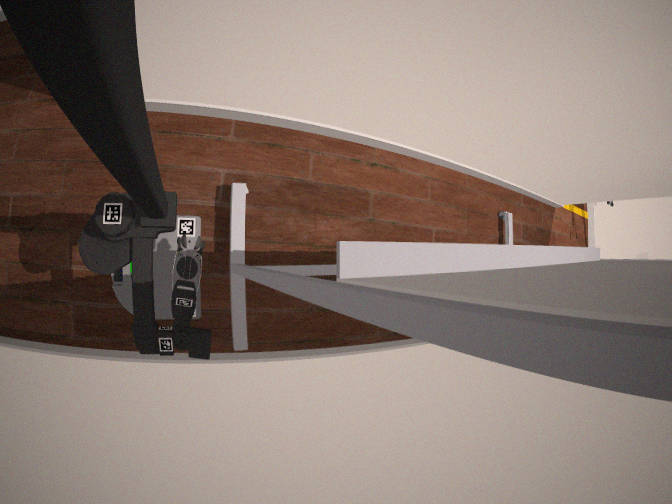

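Request:
{"op": "execute_actions", "data": {"actions": [{"r1":{"base":{"rotate_rad":-0.04},"joints":{"head_pan_rad":1.3}}}], "cameras": []}}

Request:
{"op": "execute_actions", "data": {"actions": [{"r1":{"base":{"translate_m":0.7}},"r2":{"joints":{"head_pan_rad":-0.5}}}], "cameras": ["r1_nav_camera","r2_nav_camera"]}}

Scene clock: 66.97 s.
r1.base_odometry: x=-2.038 y=+1.585 heading=+3.050 (m, m, rad; r1's odometry frame)
r1.turned_by_wheels: -0.040 (rad since the last result)
r1.turned_by_imu: -0.040 (rad since the last result)
r1.base_tilt: forward=-1.3 right=-1.3 (deg)
r1.lidar_m: 0.16 0.85 0.63 0.60 0.62 1.66 1.37 0.49 0.36 0.35 0.36 0.49
r1.head_depth_mm: 664 831 1125 1363 1267 1127 1083 / 642 799 1062 1356 1269 1127 1056 / 623 768 1005 1347 1257 1161 1094 / 603 739 958 1336 1275 - - / 584 714 913 1279 1288 - - / 569 688 873 1193 1323 - 1079 / 554 665 836 1083 - 1204 1094
r1.base_status: done
r1.joint_positions: lift_m=+0.310 arm_m=+0.002 wrist_yaw_rad=+2.999 wrist_pitch_rad=-0.414 wrist_roll_rad=-0.015 gripper_m=+0.030 head_pan_rad=+1.293 head_tilt_rad=-1.087
r1.joint_status: all done
r1.motor_effort: left_wheel=+1(4) right_wheel=-2(5) lift_m=+43(43) arm_m=-2(2) wrist_yaw_rad=+1(1) wrist_pitch_rad=+5(5) wrist_roll_rad=+2(2) gripper_m=+1(0) head_pan_rad=+1(28) head_tilt_rad=-4(5) (%)
r1.hand_pose: x=+0.0108 y=+0.0753 z=+0.3233 quat_wxyz=(+0.194, +0.695, +0.097, +0.685) (m; r1's base frame)
r1.wrist_depth_mm: 527 - 565 591 607 633 649 / 571 - 615 643 678 700 725 / 618 - 672 701 720 746 783 / 659 672 730 727 748 730 732 / 627 628 - 625 625 611 613 / 530 526 - 527 499 533 525 / 460 - - - 448 456 453
r2.base_odometry: x=+2.266 y=-1.643 heading=-0.720 (m, m, rad; r2's odometry frame)
r2.turned_by_wheels: +0.000 (rad since the last result)
r2.turned_by_imu: +0.000 (rad since the last result)
r2.base_tilt: forward=+0.1 right=-0.7 (deg)
r2.lidar_m: 1.25 0.55 0.42 0.40 0.42 0.60 1.83 0.88 0.66 0.65 0.68 1.29
r2.head_depth_mm: 1107 1283 1522 1648 1427 1260 1128 / 1117 1294 1536 1641 1424 1257 1132 / 1120 1303 1548 1635 1423 1258 1125 / 1131 1313 1571 1635 1417 1255 1123 / 1140 1328 1580 1619 1419 1255 1124 / 1147 1329 1510 1556 1412 1246 1119 / 1064 1097 1135 1176 1213 1204 1116
r2.base_status: not commanded
r2.joint_positions: lift_m=+0.340 arm_m=+0.003 wrist_yaw_rad=+1.572 wrist_pitch_rad=-0.025 wrist_roll_rad=-0.014 gripper_m=+0.150 head_pan_rad=+0.002 head_tilt_rad=-0.889
r2.joint_status: not commanded
r2.motor_effort: left_wheel=+1(1) right_wheel=-2(2) lift_m=+16(18) arm_m=+0(0) wrist_yaw_rad=-1(1) wrist_pitch_rad=+10(10) wrist_roll_rad=+1(1) gripper_m=-1(0) head_pan_rad=+0(0) head_tilt_rad=-4(4) (%)
r2.hand_pose: x=+0.2342 y=-0.1476 z=+0.4484 quat_wxyz=(+0.510, +0.503, -0.490, +0.498) (m; r2's base frame)
r2.wrist_depth_mm: 614 842 - - - - - / 613 859 - - - - - / 607 861 - - - - - / 605 867 - - - - - / 617 805 - - - - - / 618 - - - - - - / 586 793 859 831 838 809 -
pictures: none
No camera images: the call's "cameras" was empty. Leave "cameras" out to get every camera's image.

Scene clock: 74.93 s.
r1.base_odometry: x=-2.735 y=+1.648 heading=+3.051 (m, m, rad; r1's odometry frame)
r1.turned_by_wheels: +0.000 (rad since the last result)
r1.turned_by_imu: +0.023 (rad since the last result)
r1.base_tilt: forward=-1.4 right=-1.3 (deg)
r1.lidar_m: 1.50 0.82 0.61 0.59 0.62 0.85 1.31 0.50 0.37 0.36 0.37 0.52
r1.head_depth_mm: 642 806 1082 1355 1260 485 - / 622 775 1024 1344 1264 1164 1064 / 605 748 982 1328 1275 1159 986 / 589 720 938 1302 1275 - - / 573 698 896 1258 1293 - - / 558 676 861 1184 1324 - 1079 / 543 656 830 1069 - 1206 1093
r1.base_status: done
r1.joint_positions: lift_m=+0.310 arm_m=+0.002 wrist_yaw_rad=+2.999 wrist_pitch_rad=-0.415 wrist_roll_rad=-0.015 gripper_m=+0.030 head_pan_rad=+1.296 head_tilt_rad=-1.089
r1.joint_status: not commanded
r1.motor_effort: left_wheel=+13(27) right_wheel=-1(9) lift_m=+41(43) arm_m=-1(2) wrist_yaw_rad=+0(1) wrist_pitch_rad=+5(6) wrist_roll_rad=+2(2) gripper_m=+1(0) head_pan_rad=+1(2) head_tilt_rad=-4(5) (%)
r1.hand_pose: x=+0.0106 y=+0.0752 z=+0.3232 quat_wxyz=(+0.194, +0.695, +0.098, +0.685) (m; r1's base frame)
r1.wrist_depth_mm: 533 - 565 579 597 609 59 / 574 - 606 634 654 675 59 / 625 - 662 696 709 738 60 / 655 692 692 724 740 725 61 / 624 615 - 616 632 88 62 / 532 528 - 469 500 91 64 / 461 - - - 443 87 73
r2.base_odometry: x=+2.266 y=-1.643 heading=-0.720 (m, m, rad; r2's odometry frame)
r2.turned_by_wheels: +0.000 (rad since the last result)
r2.turned_by_imu: +0.001 (rad since the last result)
r2.base_tilt: forward=+0.2 right=-0.7 (deg)
r2.lidar_m: 1.25 0.56 0.42 0.40 0.42 0.60 1.83 0.89 0.66 0.64 0.67 1.29
r2.head_depth_mm: 1451 1720 1920 1626 1434 1250 1132 / 1382 1627 1861 1641 1431 1260 1126 / 1310 1537 1792 1631 1420 1260 1145 / 1245 1451 1733 1629 1421 1257 1127 / 1194 1385 1634 1625 1412 1253 1122 / 1147 1317 1544 1629 1408 1256 1123 / 1103 1258 1459 1597 1405 1248 1119
r2.base_status: not commanded
r2.joint_positions: lift_m=+0.340 arm_m=+0.003 wrist_yaw_rad=+1.572 wrist_pitch_rad=-0.025 wrist_roll_rad=-0.014 gripper_m=+0.150 head_pan_rad=-0.493 head_tilt_rad=-0.889
r2.joint_status: all done
r2.motor_effort: left_wheel=+1(1) right_wheel=-3(2) lift_m=+17(17) arm_m=+0(0) wrist_yaw_rad=-1(1) wrist_pitch_rad=+10(10) wrist_roll_rad=+0(0) gripper_m=+0(0) head_pan_rad=-5(44) head_tilt_rad=-3(3) (%)
r2.hand_pose: x=+0.2342 y=-0.1476 z=+0.4484 quat_wxyz=(+0.510, +0.503, -0.490, +0.498) (m; r2's base frame)
r2.wrist_depth_mm: 621 858 - - - - - / 621 839 - - - - - / 622 858 - - - - - / 612 844 - - - - - / 609 804 - - - - - / 613 - - - - - - / 585 792 838 850 840 800 -
pictures: r1_nav_camera (sideways: a quarter turn counterclockwise sets it upright), r2_nav_camera (sideways: a quarter turn counterclockwise sets it upright)
camera_calibration (this result's frames):
r1_nav_camera: T_world_to_cam=[[0.257752, 0.859845, 0.440715, -0.535745], [0.958386, -0.285454, -0.00358453, 0.0478213], [0.122722, 0.423299, -0.89764, 1.11605], [0, 0, 0, 1]] pos_world=[-0.0447051, 0.00188674, 1.23809]
r2_nav_camera: T_world_to_cam=[[0.671292, -0.32214, 0.667528, -0.836014], [-0.419774, -0.907491, -0.0158022, 0.0746651], [0.610866, -0.269603, -0.744417, 0.916479], [0, 0, 0, 1]] pos_world=[0.0327061, 0.0455296, 1.24149]
Images, in order (width x height): r1_nav_camera 672x504, r2_nav_camera 672x504.

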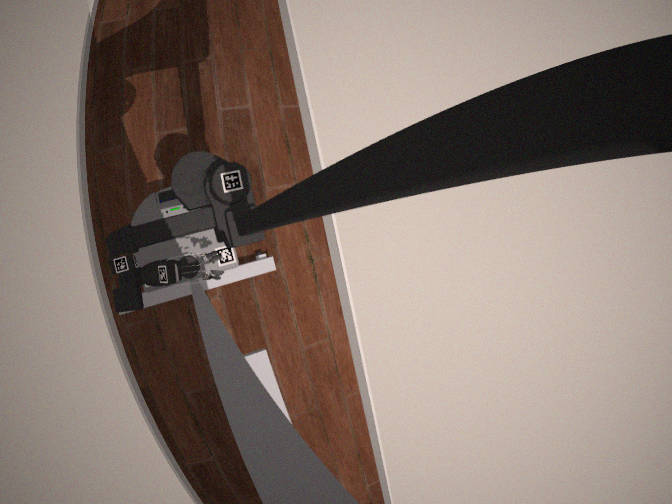

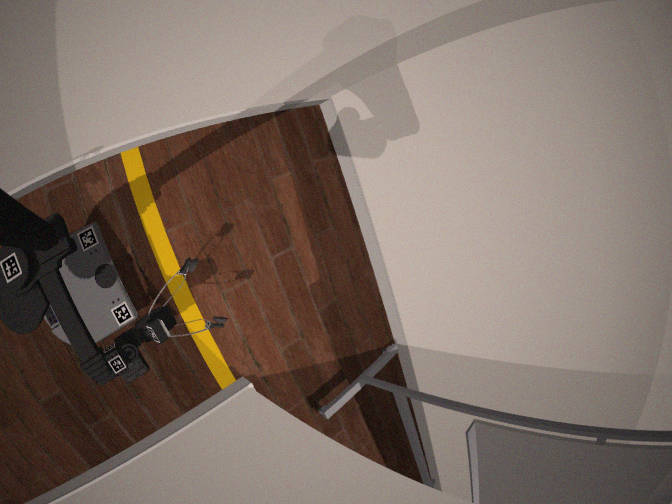

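Request:
{"op": "execute_actions", "data": {"actions": [{"r1":{"base":{"translate_m":0.77}},"r2":{"joints":{"arm_m":0.12}}}], "cameras": []}}

Request:
{"op": "execute_actions", "data": {"actions": [{"r2":{"base":{"translate_m":0.45},"joints":{"head_tilt_rad":-1.1}}}], "cameras": ["r2_wrist_camera","r2_nav_camera"]}}

Scene clock: 83.70 s.
r1.base_odometry: x=-3.502 y=+1.718 heading=+3.050 (m, m, rad; r1's odometry frame)
r1.turned_by_wheels: +0.000 (rad since the last result)
r1.turned_by_imu: -0.039 (rad since the last result)
r1.base_tilt: forward=-1.4 right=-1.4 (deg)
r1.lidar_m: 1.30 0.86 0.62 0.59 0.61 0.82 1.51 0.52 0.37 0.36 0.37 0.50
r1.head_depth_mm: 659 830 1122 1363 1257 485 - / 636 794 1056 1354 1263 1161 1069 / 614 759 994 1332 1266 1160 984 / 596 730 946 1319 1276 - - / 575 701 899 1252 1295 - - / 559 676 859 1179 1320 - 1084 / 544 655 822 1051 - 1210 1096
r1.base_status: done
r1.joint_positions: lift_m=+0.310 arm_m=+0.002 wrist_yaw_rad=+2.999 wrist_pitch_rad=-0.415 wrist_roll_rad=-0.015 gripper_m=+0.030 head_pan_rad=+1.296 head_tilt_rad=-1.089
r1.joint_status: not commanded
r1.on_its_own: right_wheel is at rest, and its effort (+21) is outside its rest range (-18 to +18)
r1.motor_effort: left_wheel=+0(28) right_wheel=+21(26) lift_m=+41(41) arm_m=-2(2) wrist_yaw_rad=+0(0) wrist_pitch_rad=+5(6) wrist_roll_rad=+2(2) gripper_m=+0(0) head_pan_rad=+1(1) head_tilt_rad=-4(4) (%)
r1.hand_pose: x=+0.0106 y=+0.0752 z=+0.3232 quat_wxyz=(+0.194, +0.695, +0.098, +0.685) (m; r1's base frame)
r1.wrist_depth_mm: 521 - 548 570 612 626 59 / 553 - 616 637 660 700 59 / 599 - 667 678 719 756 60 / 639 676 706 731 735 724 61 / 627 630 - 622 635 89 62 / 529 531 - 471 495 90 64 / 467 - - - 444 87 73
r2.base_odometry: x=+2.266 y=-1.643 heading=-0.720 (m, m, rad; r2's odometry frame)
r2.turned_by_wheels: +0.000 (rad since the last result)
r2.turned_by_imu: +0.001 (rad since the last result)
r2.base_tilt: forward=+0.2 right=-0.7 (deg)
r2.lidar_m: 1.25 0.55 0.42 0.40 0.42 0.60 1.83 0.88 0.66 0.64 0.67 0.94
r2.head_depth_mm: 1037 1726 1897 1644 1433 1249 1146 / 989 1623 1826 1638 1426 1251 1122 / 940 1532 1776 1640 1422 1258 1126 / 902 1004 1674 1636 1396 1249 1127 / 931 1312 1542 1561 1392 1250 1128 / 1087 1291 1542 1624 1413 1248 1120 / 1100 1256 1459 1597 1408 1248 1118
r2.base_status: not commanded
r2.joint_positions: lift_m=+0.340 arm_m=+0.120 wrist_yaw_rad=+1.571 wrist_pitch_rad=-0.025 wrist_roll_rad=-0.014 gripper_m=+0.150 head_pan_rad=-0.493 head_tilt_rad=-0.889
r2.joint_status: all done
r2.motor_effort: left_wheel=+1(1) right_wheel=-2(2) lift_m=+16(17) arm_m=+4(4) wrist_yaw_rad=+0(1) wrist_pitch_rad=+10(10) wrist_roll_rad=+1(0) gripper_m=-1(0) head_pan_rad=-4(4) head_tilt_rad=-4(3) (%)
r2.hand_pose: x=+0.2342 y=-0.2648 z=+0.4484 quat_wxyz=(+0.510, +0.503, -0.490, +0.497) (m; r2's base frame)
r2.wrist_depth_mm: 737 - - - 781 727 727 / 730 - - - - - - / 731 - - - - - - / 730 - - - - - - / 733 956 - - - - - / 722 - - - - - - / 708 810 863 803 835 820 -
pictures: none
No camera images: the call's "cameras" was empty. Leave "cameras" out to get every camera's image.

Scene clock: 89.43 s.
r1.base_odometry: x=-3.502 y=+1.718 heading=+3.050 (m, m, rad; r1's odometry frame)
r1.turned_by_wheels: +0.000 (rad since the last result)
r1.turned_by_imu: +0.001 (rad since the last result)
r1.base_tilt: forward=-1.5 right=-1.4 (deg)
r1.lidar_m: 1.29 0.86 0.62 0.59 0.61 0.83 1.51 0.52 0.37 0.36 0.37 0.50
r1.head_depth_mm: 658 830 1121 1371 1258 485 - / 636 795 1050 1356 1264 1167 1064 / 614 759 995 1334 1265 1157 988 / 594 731 950 1318 1272 - - / 576 702 899 1257 1296 - - / 559 677 858 1177 1318 - 1078 / 543 653 822 1053 - 1199 1093
r1.base_status: not commanded
r1.joint_positions: lift_m=+0.310 arm_m=+0.002 wrist_yaw_rad=+2.999 wrist_pitch_rad=-0.415 wrist_roll_rad=-0.015 gripper_m=+0.030 head_pan_rad=+1.296 head_tilt_rad=-1.089
r1.joint_status: not commanded
r1.on_its_own: right_wheel is at rest, and its effort (+21) is outside its rest range (-18 to +18)
r1.motor_effort: left_wheel=+0(0) right_wheel=+21(20) lift_m=+40(40) arm_m=-2(2) wrist_yaw_rad=+0(1) wrist_pitch_rad=+5(5) wrist_roll_rad=+2(2) gripper_m=+0(0) head_pan_rad=+1(1) head_tilt_rad=-4(4) (%)
r1.hand_pose: x=+0.0106 y=+0.0752 z=+0.3232 quat_wxyz=(+0.194, +0.695, +0.098, +0.685) (m; r1's base frame)
r1.wrist_depth_mm: 515 - 558 577 612 636 59 / 556 - 611 634 670 690 60 / 596 - 663 685 715 748 60 / 659 668 703 713 746 700 61 / 624 618 - 614 624 89 62 / 530 531 - 470 495 90 64 / 463 - - - 445 87 73
r2.base_odometry: x=+2.605 y=-1.939 heading=-0.720 (m, m, rad; r2's odometry frame)
r2.turned_by_wheels: +0.000 (rad since the last result)
r2.turned_by_imu: -0.003 (rad since the last result)
r2.base_tilt: forward=+0.1 right=-0.7 (deg)
r2.lidar_m: 0.80 0.54 0.40 0.39 0.41 0.57 1.74 0.91 0.68 0.68 1.11 0.53
r2.head_depth_mm: 578 711 1564 1434 1306 1218 1135 / 580 681 1525 1418 1305 1180 1119 / 529 719 1435 1397 1254 1196 - / 875 1035 1286 1330 1294 1192 - / 838 1006 1262 1426 1300 1193 1130 / 796 952 1174 1383 1293 1196 1103 / 764 901 1102 1360 1295 1191 1102
r2.base_status: done
r2.joint_positions: lift_m=+0.340 arm_m=+0.120 wrist_yaw_rad=+1.571 wrist_pitch_rad=-0.025 wrist_roll_rad=-0.014 gripper_m=+0.150 head_pan_rad=-0.493 head_tilt_rad=-1.086
r2.joint_status: all done
r2.motor_effort: left_wheel=+1(5) right_wheel=-2(4) lift_m=+17(17) arm_m=+3(3) wrist_yaw_rad=+0(1) wrist_pitch_rad=+10(10) wrist_roll_rad=+0(0) gripper_m=+0(0) head_pan_rad=-4(5) head_tilt_rad=-4(22) (%)
r2.hand_pose: x=+0.2342 y=-0.2648 z=+0.4484 quat_wxyz=(+0.510, +0.503, -0.490, +0.497) (m; r2's base frame)
r2.wrist_depth_mm: 708 706 691 681 659 654 641 / 707 741 704 696 675 671 647 / 706 746 710 702 689 678 654 / 721 764 744 719 696 698 681 / 732 781 759 744 722 708 700 / 721 - 776 753 392 385 373 / 693 801 776 764 739 735 -
pictures: r2_nav_camera (sideways: a quarter turn counterclockwise sets it upright), r2_wrist_camera
camera_calibration (this result's frames):
r2_nav_camera: T_world_to_cam=[[0.773819, -0.377496, 0.508627, -0.629618], [-0.423804, -0.905346, -0.0271647, 0.0894768], [0.470739, -0.194538, -0.860558, 1.06833], [0, 0, 0, 1]] pos_world=[0.0222266, 0.0511602, 1.24203]
r2_wrist_camera: T_world_to_cam=[[0.0440838, -0.998717, -0.0249278, -0.253642], [-0.165546, 0.0173043, -0.98605, 0.529459], [0.985216, 0.0475956, -0.164571, 0.0215038], [0, 0, 0, 1]] pos_world=[0.0776453, -0.263502, 0.519289]
Images, in order (width x height): r2_nav_camera 672x504, r2_wrist_camera 644x364.

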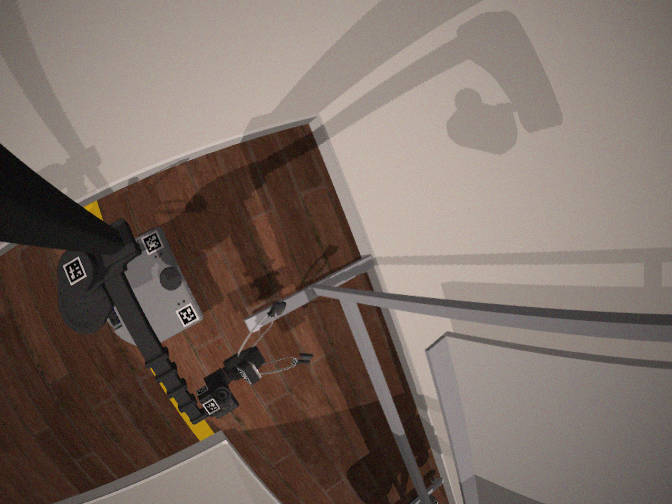

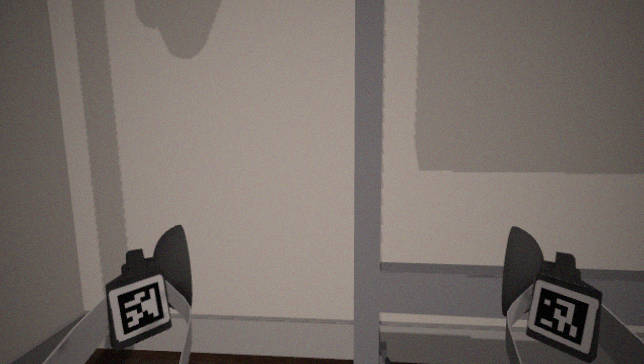

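Request:
{"op": "execute_actions", "data": {"actions": [{"r2":{"base":{"translate_m":0.27},"joints":{"arm_m":0.15}},"r1":{"base":{"translate_m":-0.1}}}], "cameras": []}}

Request:
{"op": "execute_actions", "data": {"actions": [{"r2":{"joints":{"gripper_m":0.005}}}], "cameras": []}}

Request:
{"op": "execute_actions", "data": {"actions": [{"r2":{"base":{"translate_m":-0.3}},"r1":{"joints":{"head_pan_rad":0.3}}}], "cameras": ["r1_nav_camera","r2_nav_camera"]}}

Scene clock: 93.60 s.
r1.base_odometry: x=-3.402 y=+1.709 heading=+3.051 (m, m, rad; r1's odometry frame)
r1.turned_by_wheels: +0.000 (rad since the last result)
r1.turned_by_imu: +0.000 (rad since the last result)
r1.base_tilt: forward=-1.4 right=-1.4 (deg)
r1.lidar_m: 1.30 0.86 0.62 0.59 0.61 0.82 1.52 0.52 0.38 0.36 0.37 0.50
r1.head_depth_mm: 656 823 1119 1367 1258 1127 1087 / 633 789 1052 1339 1264 1133 1052 / 615 756 996 1341 1257 1158 1102 / 594 728 946 1311 1279 - - / 574 699 900 1253 1291 - - / 557 675 854 1173 1323 - 1083 / 542 651 818 1047 - 1206 1095
r1.base_status: done
r1.joint_positions: lift_m=+0.310 arm_m=+0.002 wrist_yaw_rad=+2.999 wrist_pitch_rad=-0.415 wrist_roll_rad=-0.015 gripper_m=+0.030 head_pan_rad=+1.296 head_tilt_rad=-1.089
r1.joint_status: not commanded
r1.motor_effort: left_wheel=+0(5) right_wheel=-1(11) lift_m=+40(41) arm_m=-2(2) wrist_yaw_rad=+0(0) wrist_pitch_rad=+5(5) wrist_roll_rad=+2(2) gripper_m=+0(1) head_pan_rad=+2(1) head_tilt_rad=-4(4) (%)
r1.hand_pose: x=+0.0106 y=+0.0752 z=+0.3232 quat_wxyz=(+0.194, +0.695, +0.098, +0.685) (m; r1's base frame)
r1.wrist_depth_mm: 517 - 558 585 612 635 663 / 556 - 596 619 652 694 719 / 606 - 651 691 722 761 783 / 649 677 709 718 757 742 742 / 635 622 - 623 609 618 619 / 529 530 - 530 490 529 519 / 465 - - - 443 452 449
r2.base_odometry: x=+2.808 y=-2.117 heading=-0.720 (m, m, rad; r2's odometry frame)
r2.turned_by_wheels: +0.000 (rad since the last result)
r2.turned_by_imu: -0.002 (rad since the last result)
r2.base_tilt: forward=+0.2 right=-0.7 (deg)
r2.lidar_m: 0.54 0.53 0.39 0.38 0.40 0.56 1.68 0.92 0.79 1.78 0.33 0.55
r2.head_depth_mm: 676 852 1003 623 1283 1183 1120 / 638 793 1046 1349 966 1131 1114 / 604 740 958 1322 1253 1199 - / 572 695 885 1213 1301 1193 - / 546 654 818 1093 1297 1195 1126 / 519 619 765 999 1269 1194 1105 / 497 587 715 915 1241 1187 1102
r2.base_status: done
r2.joint_positions: lift_m=+0.340 arm_m=+0.150 wrist_yaw_rad=+1.571 wrist_pitch_rad=-0.025 wrist_roll_rad=-0.014 gripper_m=+0.150 head_pan_rad=-0.493 head_tilt_rad=-1.087
r2.joint_status: all done
r2.motor_effort: left_wheel=+1(5) right_wheel=-2(4) lift_m=+17(17) arm_m=+3(4) wrist_yaw_rad=+0(0) wrist_pitch_rad=+10(10) wrist_roll_rad=+0(0) gripper_m=+0(0) head_pan_rad=-5(4) head_tilt_rad=-5(4) (%)
r2.hand_pose: x=+0.2342 y=-0.2948 z=+0.4484 quat_wxyz=(+0.510, +0.503, -0.490, +0.497) (m; r2's base frame)
r2.wrist_depth_mm: 456 448 433 106 418 408 405 / 464 457 449 108 429 419 410 / 478 468 460 111 438 432 419 / 487 483 467 113 445 435 425 / 503 492 481 116 453 445 435 / 512 - 490 119 459 460 445 / 527 509 507 121 480 467 -
pictures: none
No camera images: the call's "cameras" was empty. Leave "cameras" out to get every camera's image.

Scene clock: 95.53 s.
r1.base_odometry: x=-3.402 y=+1.709 heading=+3.051 (m, m, rad; r1's odometry frame)
r1.turned_by_wheels: +0.000 (rad since the last result)
r1.turned_by_imu: +0.000 (rad since the last result)
r1.base_tilt: forward=-1.4 right=-1.4 (deg)
r1.lidar_m: 1.30 0.85 0.61 0.59 0.61 0.82 1.52 0.52 0.38 0.36 0.37 0.50
r1.head_depth_mm: 657 827 1115 1360 1256 1122 1084 / 634 790 1048 1345 1265 1134 1054 / 613 757 998 1332 1257 1164 1100 / 593 726 940 1312 1276 - - / 575 701 898 1254 1294 - - / 559 677 858 1175 1318 - 1086 / 541 653 818 1051 - 1208 1090
r1.base_status: not commanded
r1.joint_positions: lift_m=+0.310 arm_m=+0.002 wrist_yaw_rad=+2.999 wrist_pitch_rad=-0.415 wrist_roll_rad=-0.015 gripper_m=+0.030 head_pan_rad=+1.296 head_tilt_rad=-1.089
r1.joint_status: not commanded
r1.motor_effort: left_wheel=+1(0) right_wheel=-2(1) lift_m=+41(40) arm_m=-2(1) wrist_yaw_rad=+1(1) wrist_pitch_rad=+5(6) wrist_roll_rad=+2(2) gripper_m=+1(0) head_pan_rad=+1(1) head_tilt_rad=-4(4) (%)
r1.hand_pose: x=+0.0106 y=+0.0752 z=+0.3232 quat_wxyz=(+0.194, +0.695, +0.098, +0.685) (m; r1's base frame)
r1.wrist_depth_mm: 522 - 553 579 608 627 659 / 555 - 599 634 657 699 728 / 608 - 676 686 731 752 815 / 646 672 693 709 746 743 741 / 633 610 - 614 630 616 602 / 530 522 - 533 498 523 519 / 460 - - - 446 456 452
r2.base_odometry: x=+2.808 y=-2.117 heading=-0.720 (m, m, rad; r2's odometry frame)
r2.turned_by_wheels: +0.000 (rad since the last result)
r2.turned_by_imu: +0.000 (rad since the last result)
r2.base_tilt: forward=+0.2 right=-0.7 (deg)
r2.lidar_m: 0.54 0.53 0.39 0.38 0.40 0.56 1.68 0.92 0.78 1.78 0.33 0.55
r2.head_depth_mm: 678 852 1000 624 1280 1187 1124 / 639 794 1047 1348 1114 1142 1118 / 604 739 957 1326 1250 1198 - / 573 693 886 1212 1301 1192 - / 544 653 820 1093 1300 1192 1129 / 520 619 764 997 1266 1190 1104 / 497 587 715 916 1245 1193 1098
r2.base_status: not commanded
r2.joint_positions: lift_m=+0.340 arm_m=+0.150 wrist_yaw_rad=+1.575 wrist_pitch_rad=-0.025 wrist_roll_rad=-0.014 gripper_m=+0.006 head_pan_rad=-0.493 head_tilt_rad=-1.087
r2.joint_status: all done
r2.motor_effort: left_wheel=+1(1) right_wheel=-3(3) lift_m=+17(18) arm_m=+3(4) wrist_yaw_rad=-3(4) wrist_pitch_rad=+10(10) wrist_roll_rad=+0(1) gripper_m=-22(100) head_pan_rad=-4(4) head_tilt_rad=-5(5) (%)
r2.hand_pose: x=+0.2342 y=-0.2936 z=+0.4484 quat_wxyz=(+0.509, +0.504, -0.489, +0.498) (m; r2's base frame)
r2.wrist_depth_mm: 458 449 437 106 417 406 404 / 469 456 450 108 422 417 409 / 483 466 454 111 433 424 415 / 490 482 466 113 441 436 426 / 506 486 479 115 449 447 431 / 517 504 495 118 - 453 445 / 529 519 502 121 481 464 453
pictures: none
No camera images: the call's "cameras" was empty. Leave "cameras" out to get every camera's image.

Scene clock: 99.47 s.
r1.base_odometry: x=-3.402 y=+1.709 heading=+3.051 (m, m, rad; r1's odometry frame)
r1.turned_by_wheels: +0.000 (rad since the last result)
r1.turned_by_imu: +0.001 (rad since the last result)
r1.base_tilt: forward=-1.4 right=-1.3 (deg)
r1.lidar_m: 0.16 0.86 0.62 0.59 0.61 0.82 1.52 0.52 0.38 0.36 0.37 0.50
r1.head_depth_mm: - - 1483 1371 1260 1144 1052 / 687 416 - 1322 1265 1144 - / 1779 711 631 572 638 1154 - / 1876 1686 1529 1359 1274 1177 - / 1360 1542 1520 1392 1280 1186 - / 1090 1201 1348 1376 1286 1188 - / 907 984 1081 1199 1262 1189 1130
r1.base_status: not commanded
r1.joint_positions: lift_m=+0.310 arm_m=+0.002 wrist_yaw_rad=+2.999 wrist_pitch_rad=-0.415 wrist_roll_rad=-0.015 gripper_m=+0.030 head_pan_rad=+0.307 head_tilt_rad=-1.089
r1.joint_status: all done
r1.motor_effort: left_wheel=+0(1) right_wheel=-2(2) lift_m=+41(39) arm_m=-2(1) wrist_yaw_rad=+0(1) wrist_pitch_rad=+5(5) wrist_roll_rad=+2(2) gripper_m=+0(0) head_pan_rad=-2(27) head_tilt_rad=-3(4) (%)
r1.hand_pose: x=+0.0106 y=+0.0752 z=+0.3232 quat_wxyz=(+0.194, +0.695, +0.098, +0.685) (m; r1's base frame)
r1.wrist_depth_mm: 515 - 554 581 600 635 659 / 560 - 610 632 664 688 728 / 602 - 673 691 722 741 782 / 640 661 703 721 744 734 749 / 627 634 - 607 628 617 607 / 529 531 - 527 498 522 514 / 459 - - - 441 454 448
r2.base_odometry: x=+2.582 y=-1.920 heading=-0.719 (m, m, rad; r2's odometry frame)
r2.turned_by_wheels: +0.001 (rad since the last result)
r2.turned_by_imu: +0.004 (rad since the last result)
r2.base_tilt: forward=+0.2 right=-0.6 (deg)
r2.lidar_m: 0.83 0.54 0.40 0.39 0.41 0.57 1.75 0.91 0.68 0.67 0.33 0.86
r2.head_depth_mm: 1077 1345 461 1001 1307 1188 1124 / 1016 1264 1544 1391 1155 1153 1119 / 963 1180 1498 1426 1250 1196 - / 913 1108 1412 1427 1280 1200 - / 870 1040 1309 1428 1298 1190 1126 / 829 986 1215 1401 1295 1190 1103 / 793 938 1140 1383 1296 1190 1103
r2.base_status: done
r2.joint_positions: lift_m=+0.340 arm_m=+0.150 wrist_yaw_rad=+1.584 wrist_pitch_rad=-0.023 wrist_roll_rad=-0.014 gripper_m=+0.006 head_pan_rad=-0.493 head_tilt_rad=-1.087
r2.joint_status: not commanded
r2.on_its_own: right_wheel is at rest, and its effort (-26) is outside its rest range (-18 to +18)
r2.motor_effort: left_wheel=+6(8) right_wheel=-26(39) lift_m=+17(17) arm_m=+2(4) wrist_yaw_rad=-9(9) wrist_pitch_rad=+9(10) wrist_roll_rad=+0(1) gripper_m=-18(23) head_pan_rad=-4(4) head_tilt_rad=-4(4) (%)
r2.hand_pose: x=+0.2342 y=-0.2914 z=+0.4489 quat_wxyz=(+0.506, +0.505, -0.487, +0.501) (m; r2's base frame)
r2.wrist_depth_mm: 739 750 737 113 687 681 660 / 730 760 743 116 707 684 671 / 732 782 763 118 712 701 683 / 733 804 776 121 734 708 698 / 729 813 785 123 730 721 710 / 741 833 811 126 - 741 722 / 730 829 810 130 765 745 742
pictures: r1_nav_camera (sideways: a quarter turn counterclockwise sets it upright), r2_nav_camera (sideways: a quarter turn counterclockwise sets it upright)
camera_calibration (this result's frames):
r1_nav_camera: T_world_to_cam=[[0.859894, 0.25759, 0.440715, -0.539418], [0.288645, -0.957429, -0.00358452, 0.0519067], [0.42103, 0.130292, -0.89764, 1.11423], [0, 0, 0, 1]] pos_world=[-0.0202641, 0.0434702, 1.23809]
r2_nav_camera: T_world_to_cam=[[0.773887, -0.37767, 0.508394, -0.629314], [-0.423939, -0.905283, -0.0271797, 0.0894971], [0.470505, -0.194494, -0.860696, 1.06851], [0, 0, 0, 1]] pos_world=[0.0222195, 0.0511656, 1.24203]
Images, in order (width x height): r1_nav_camera 672x504, r2_nav_camera 672x504.

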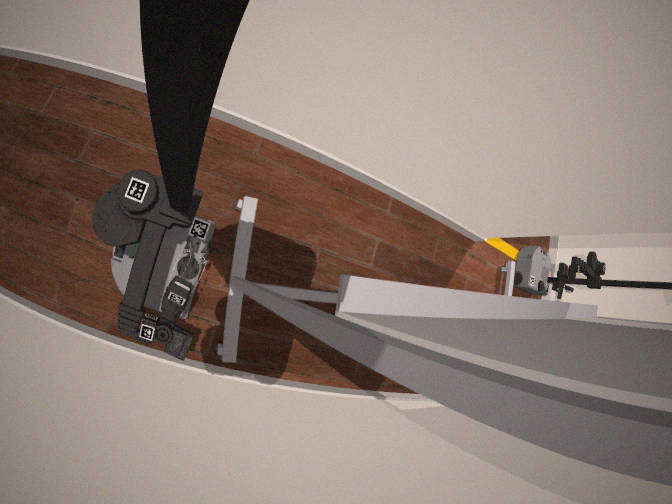

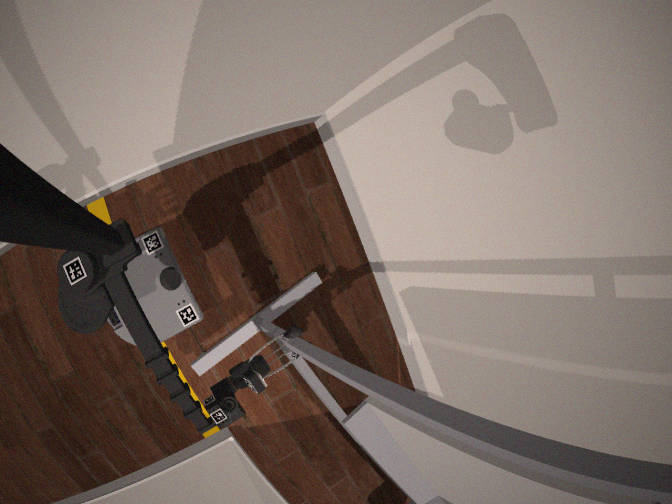

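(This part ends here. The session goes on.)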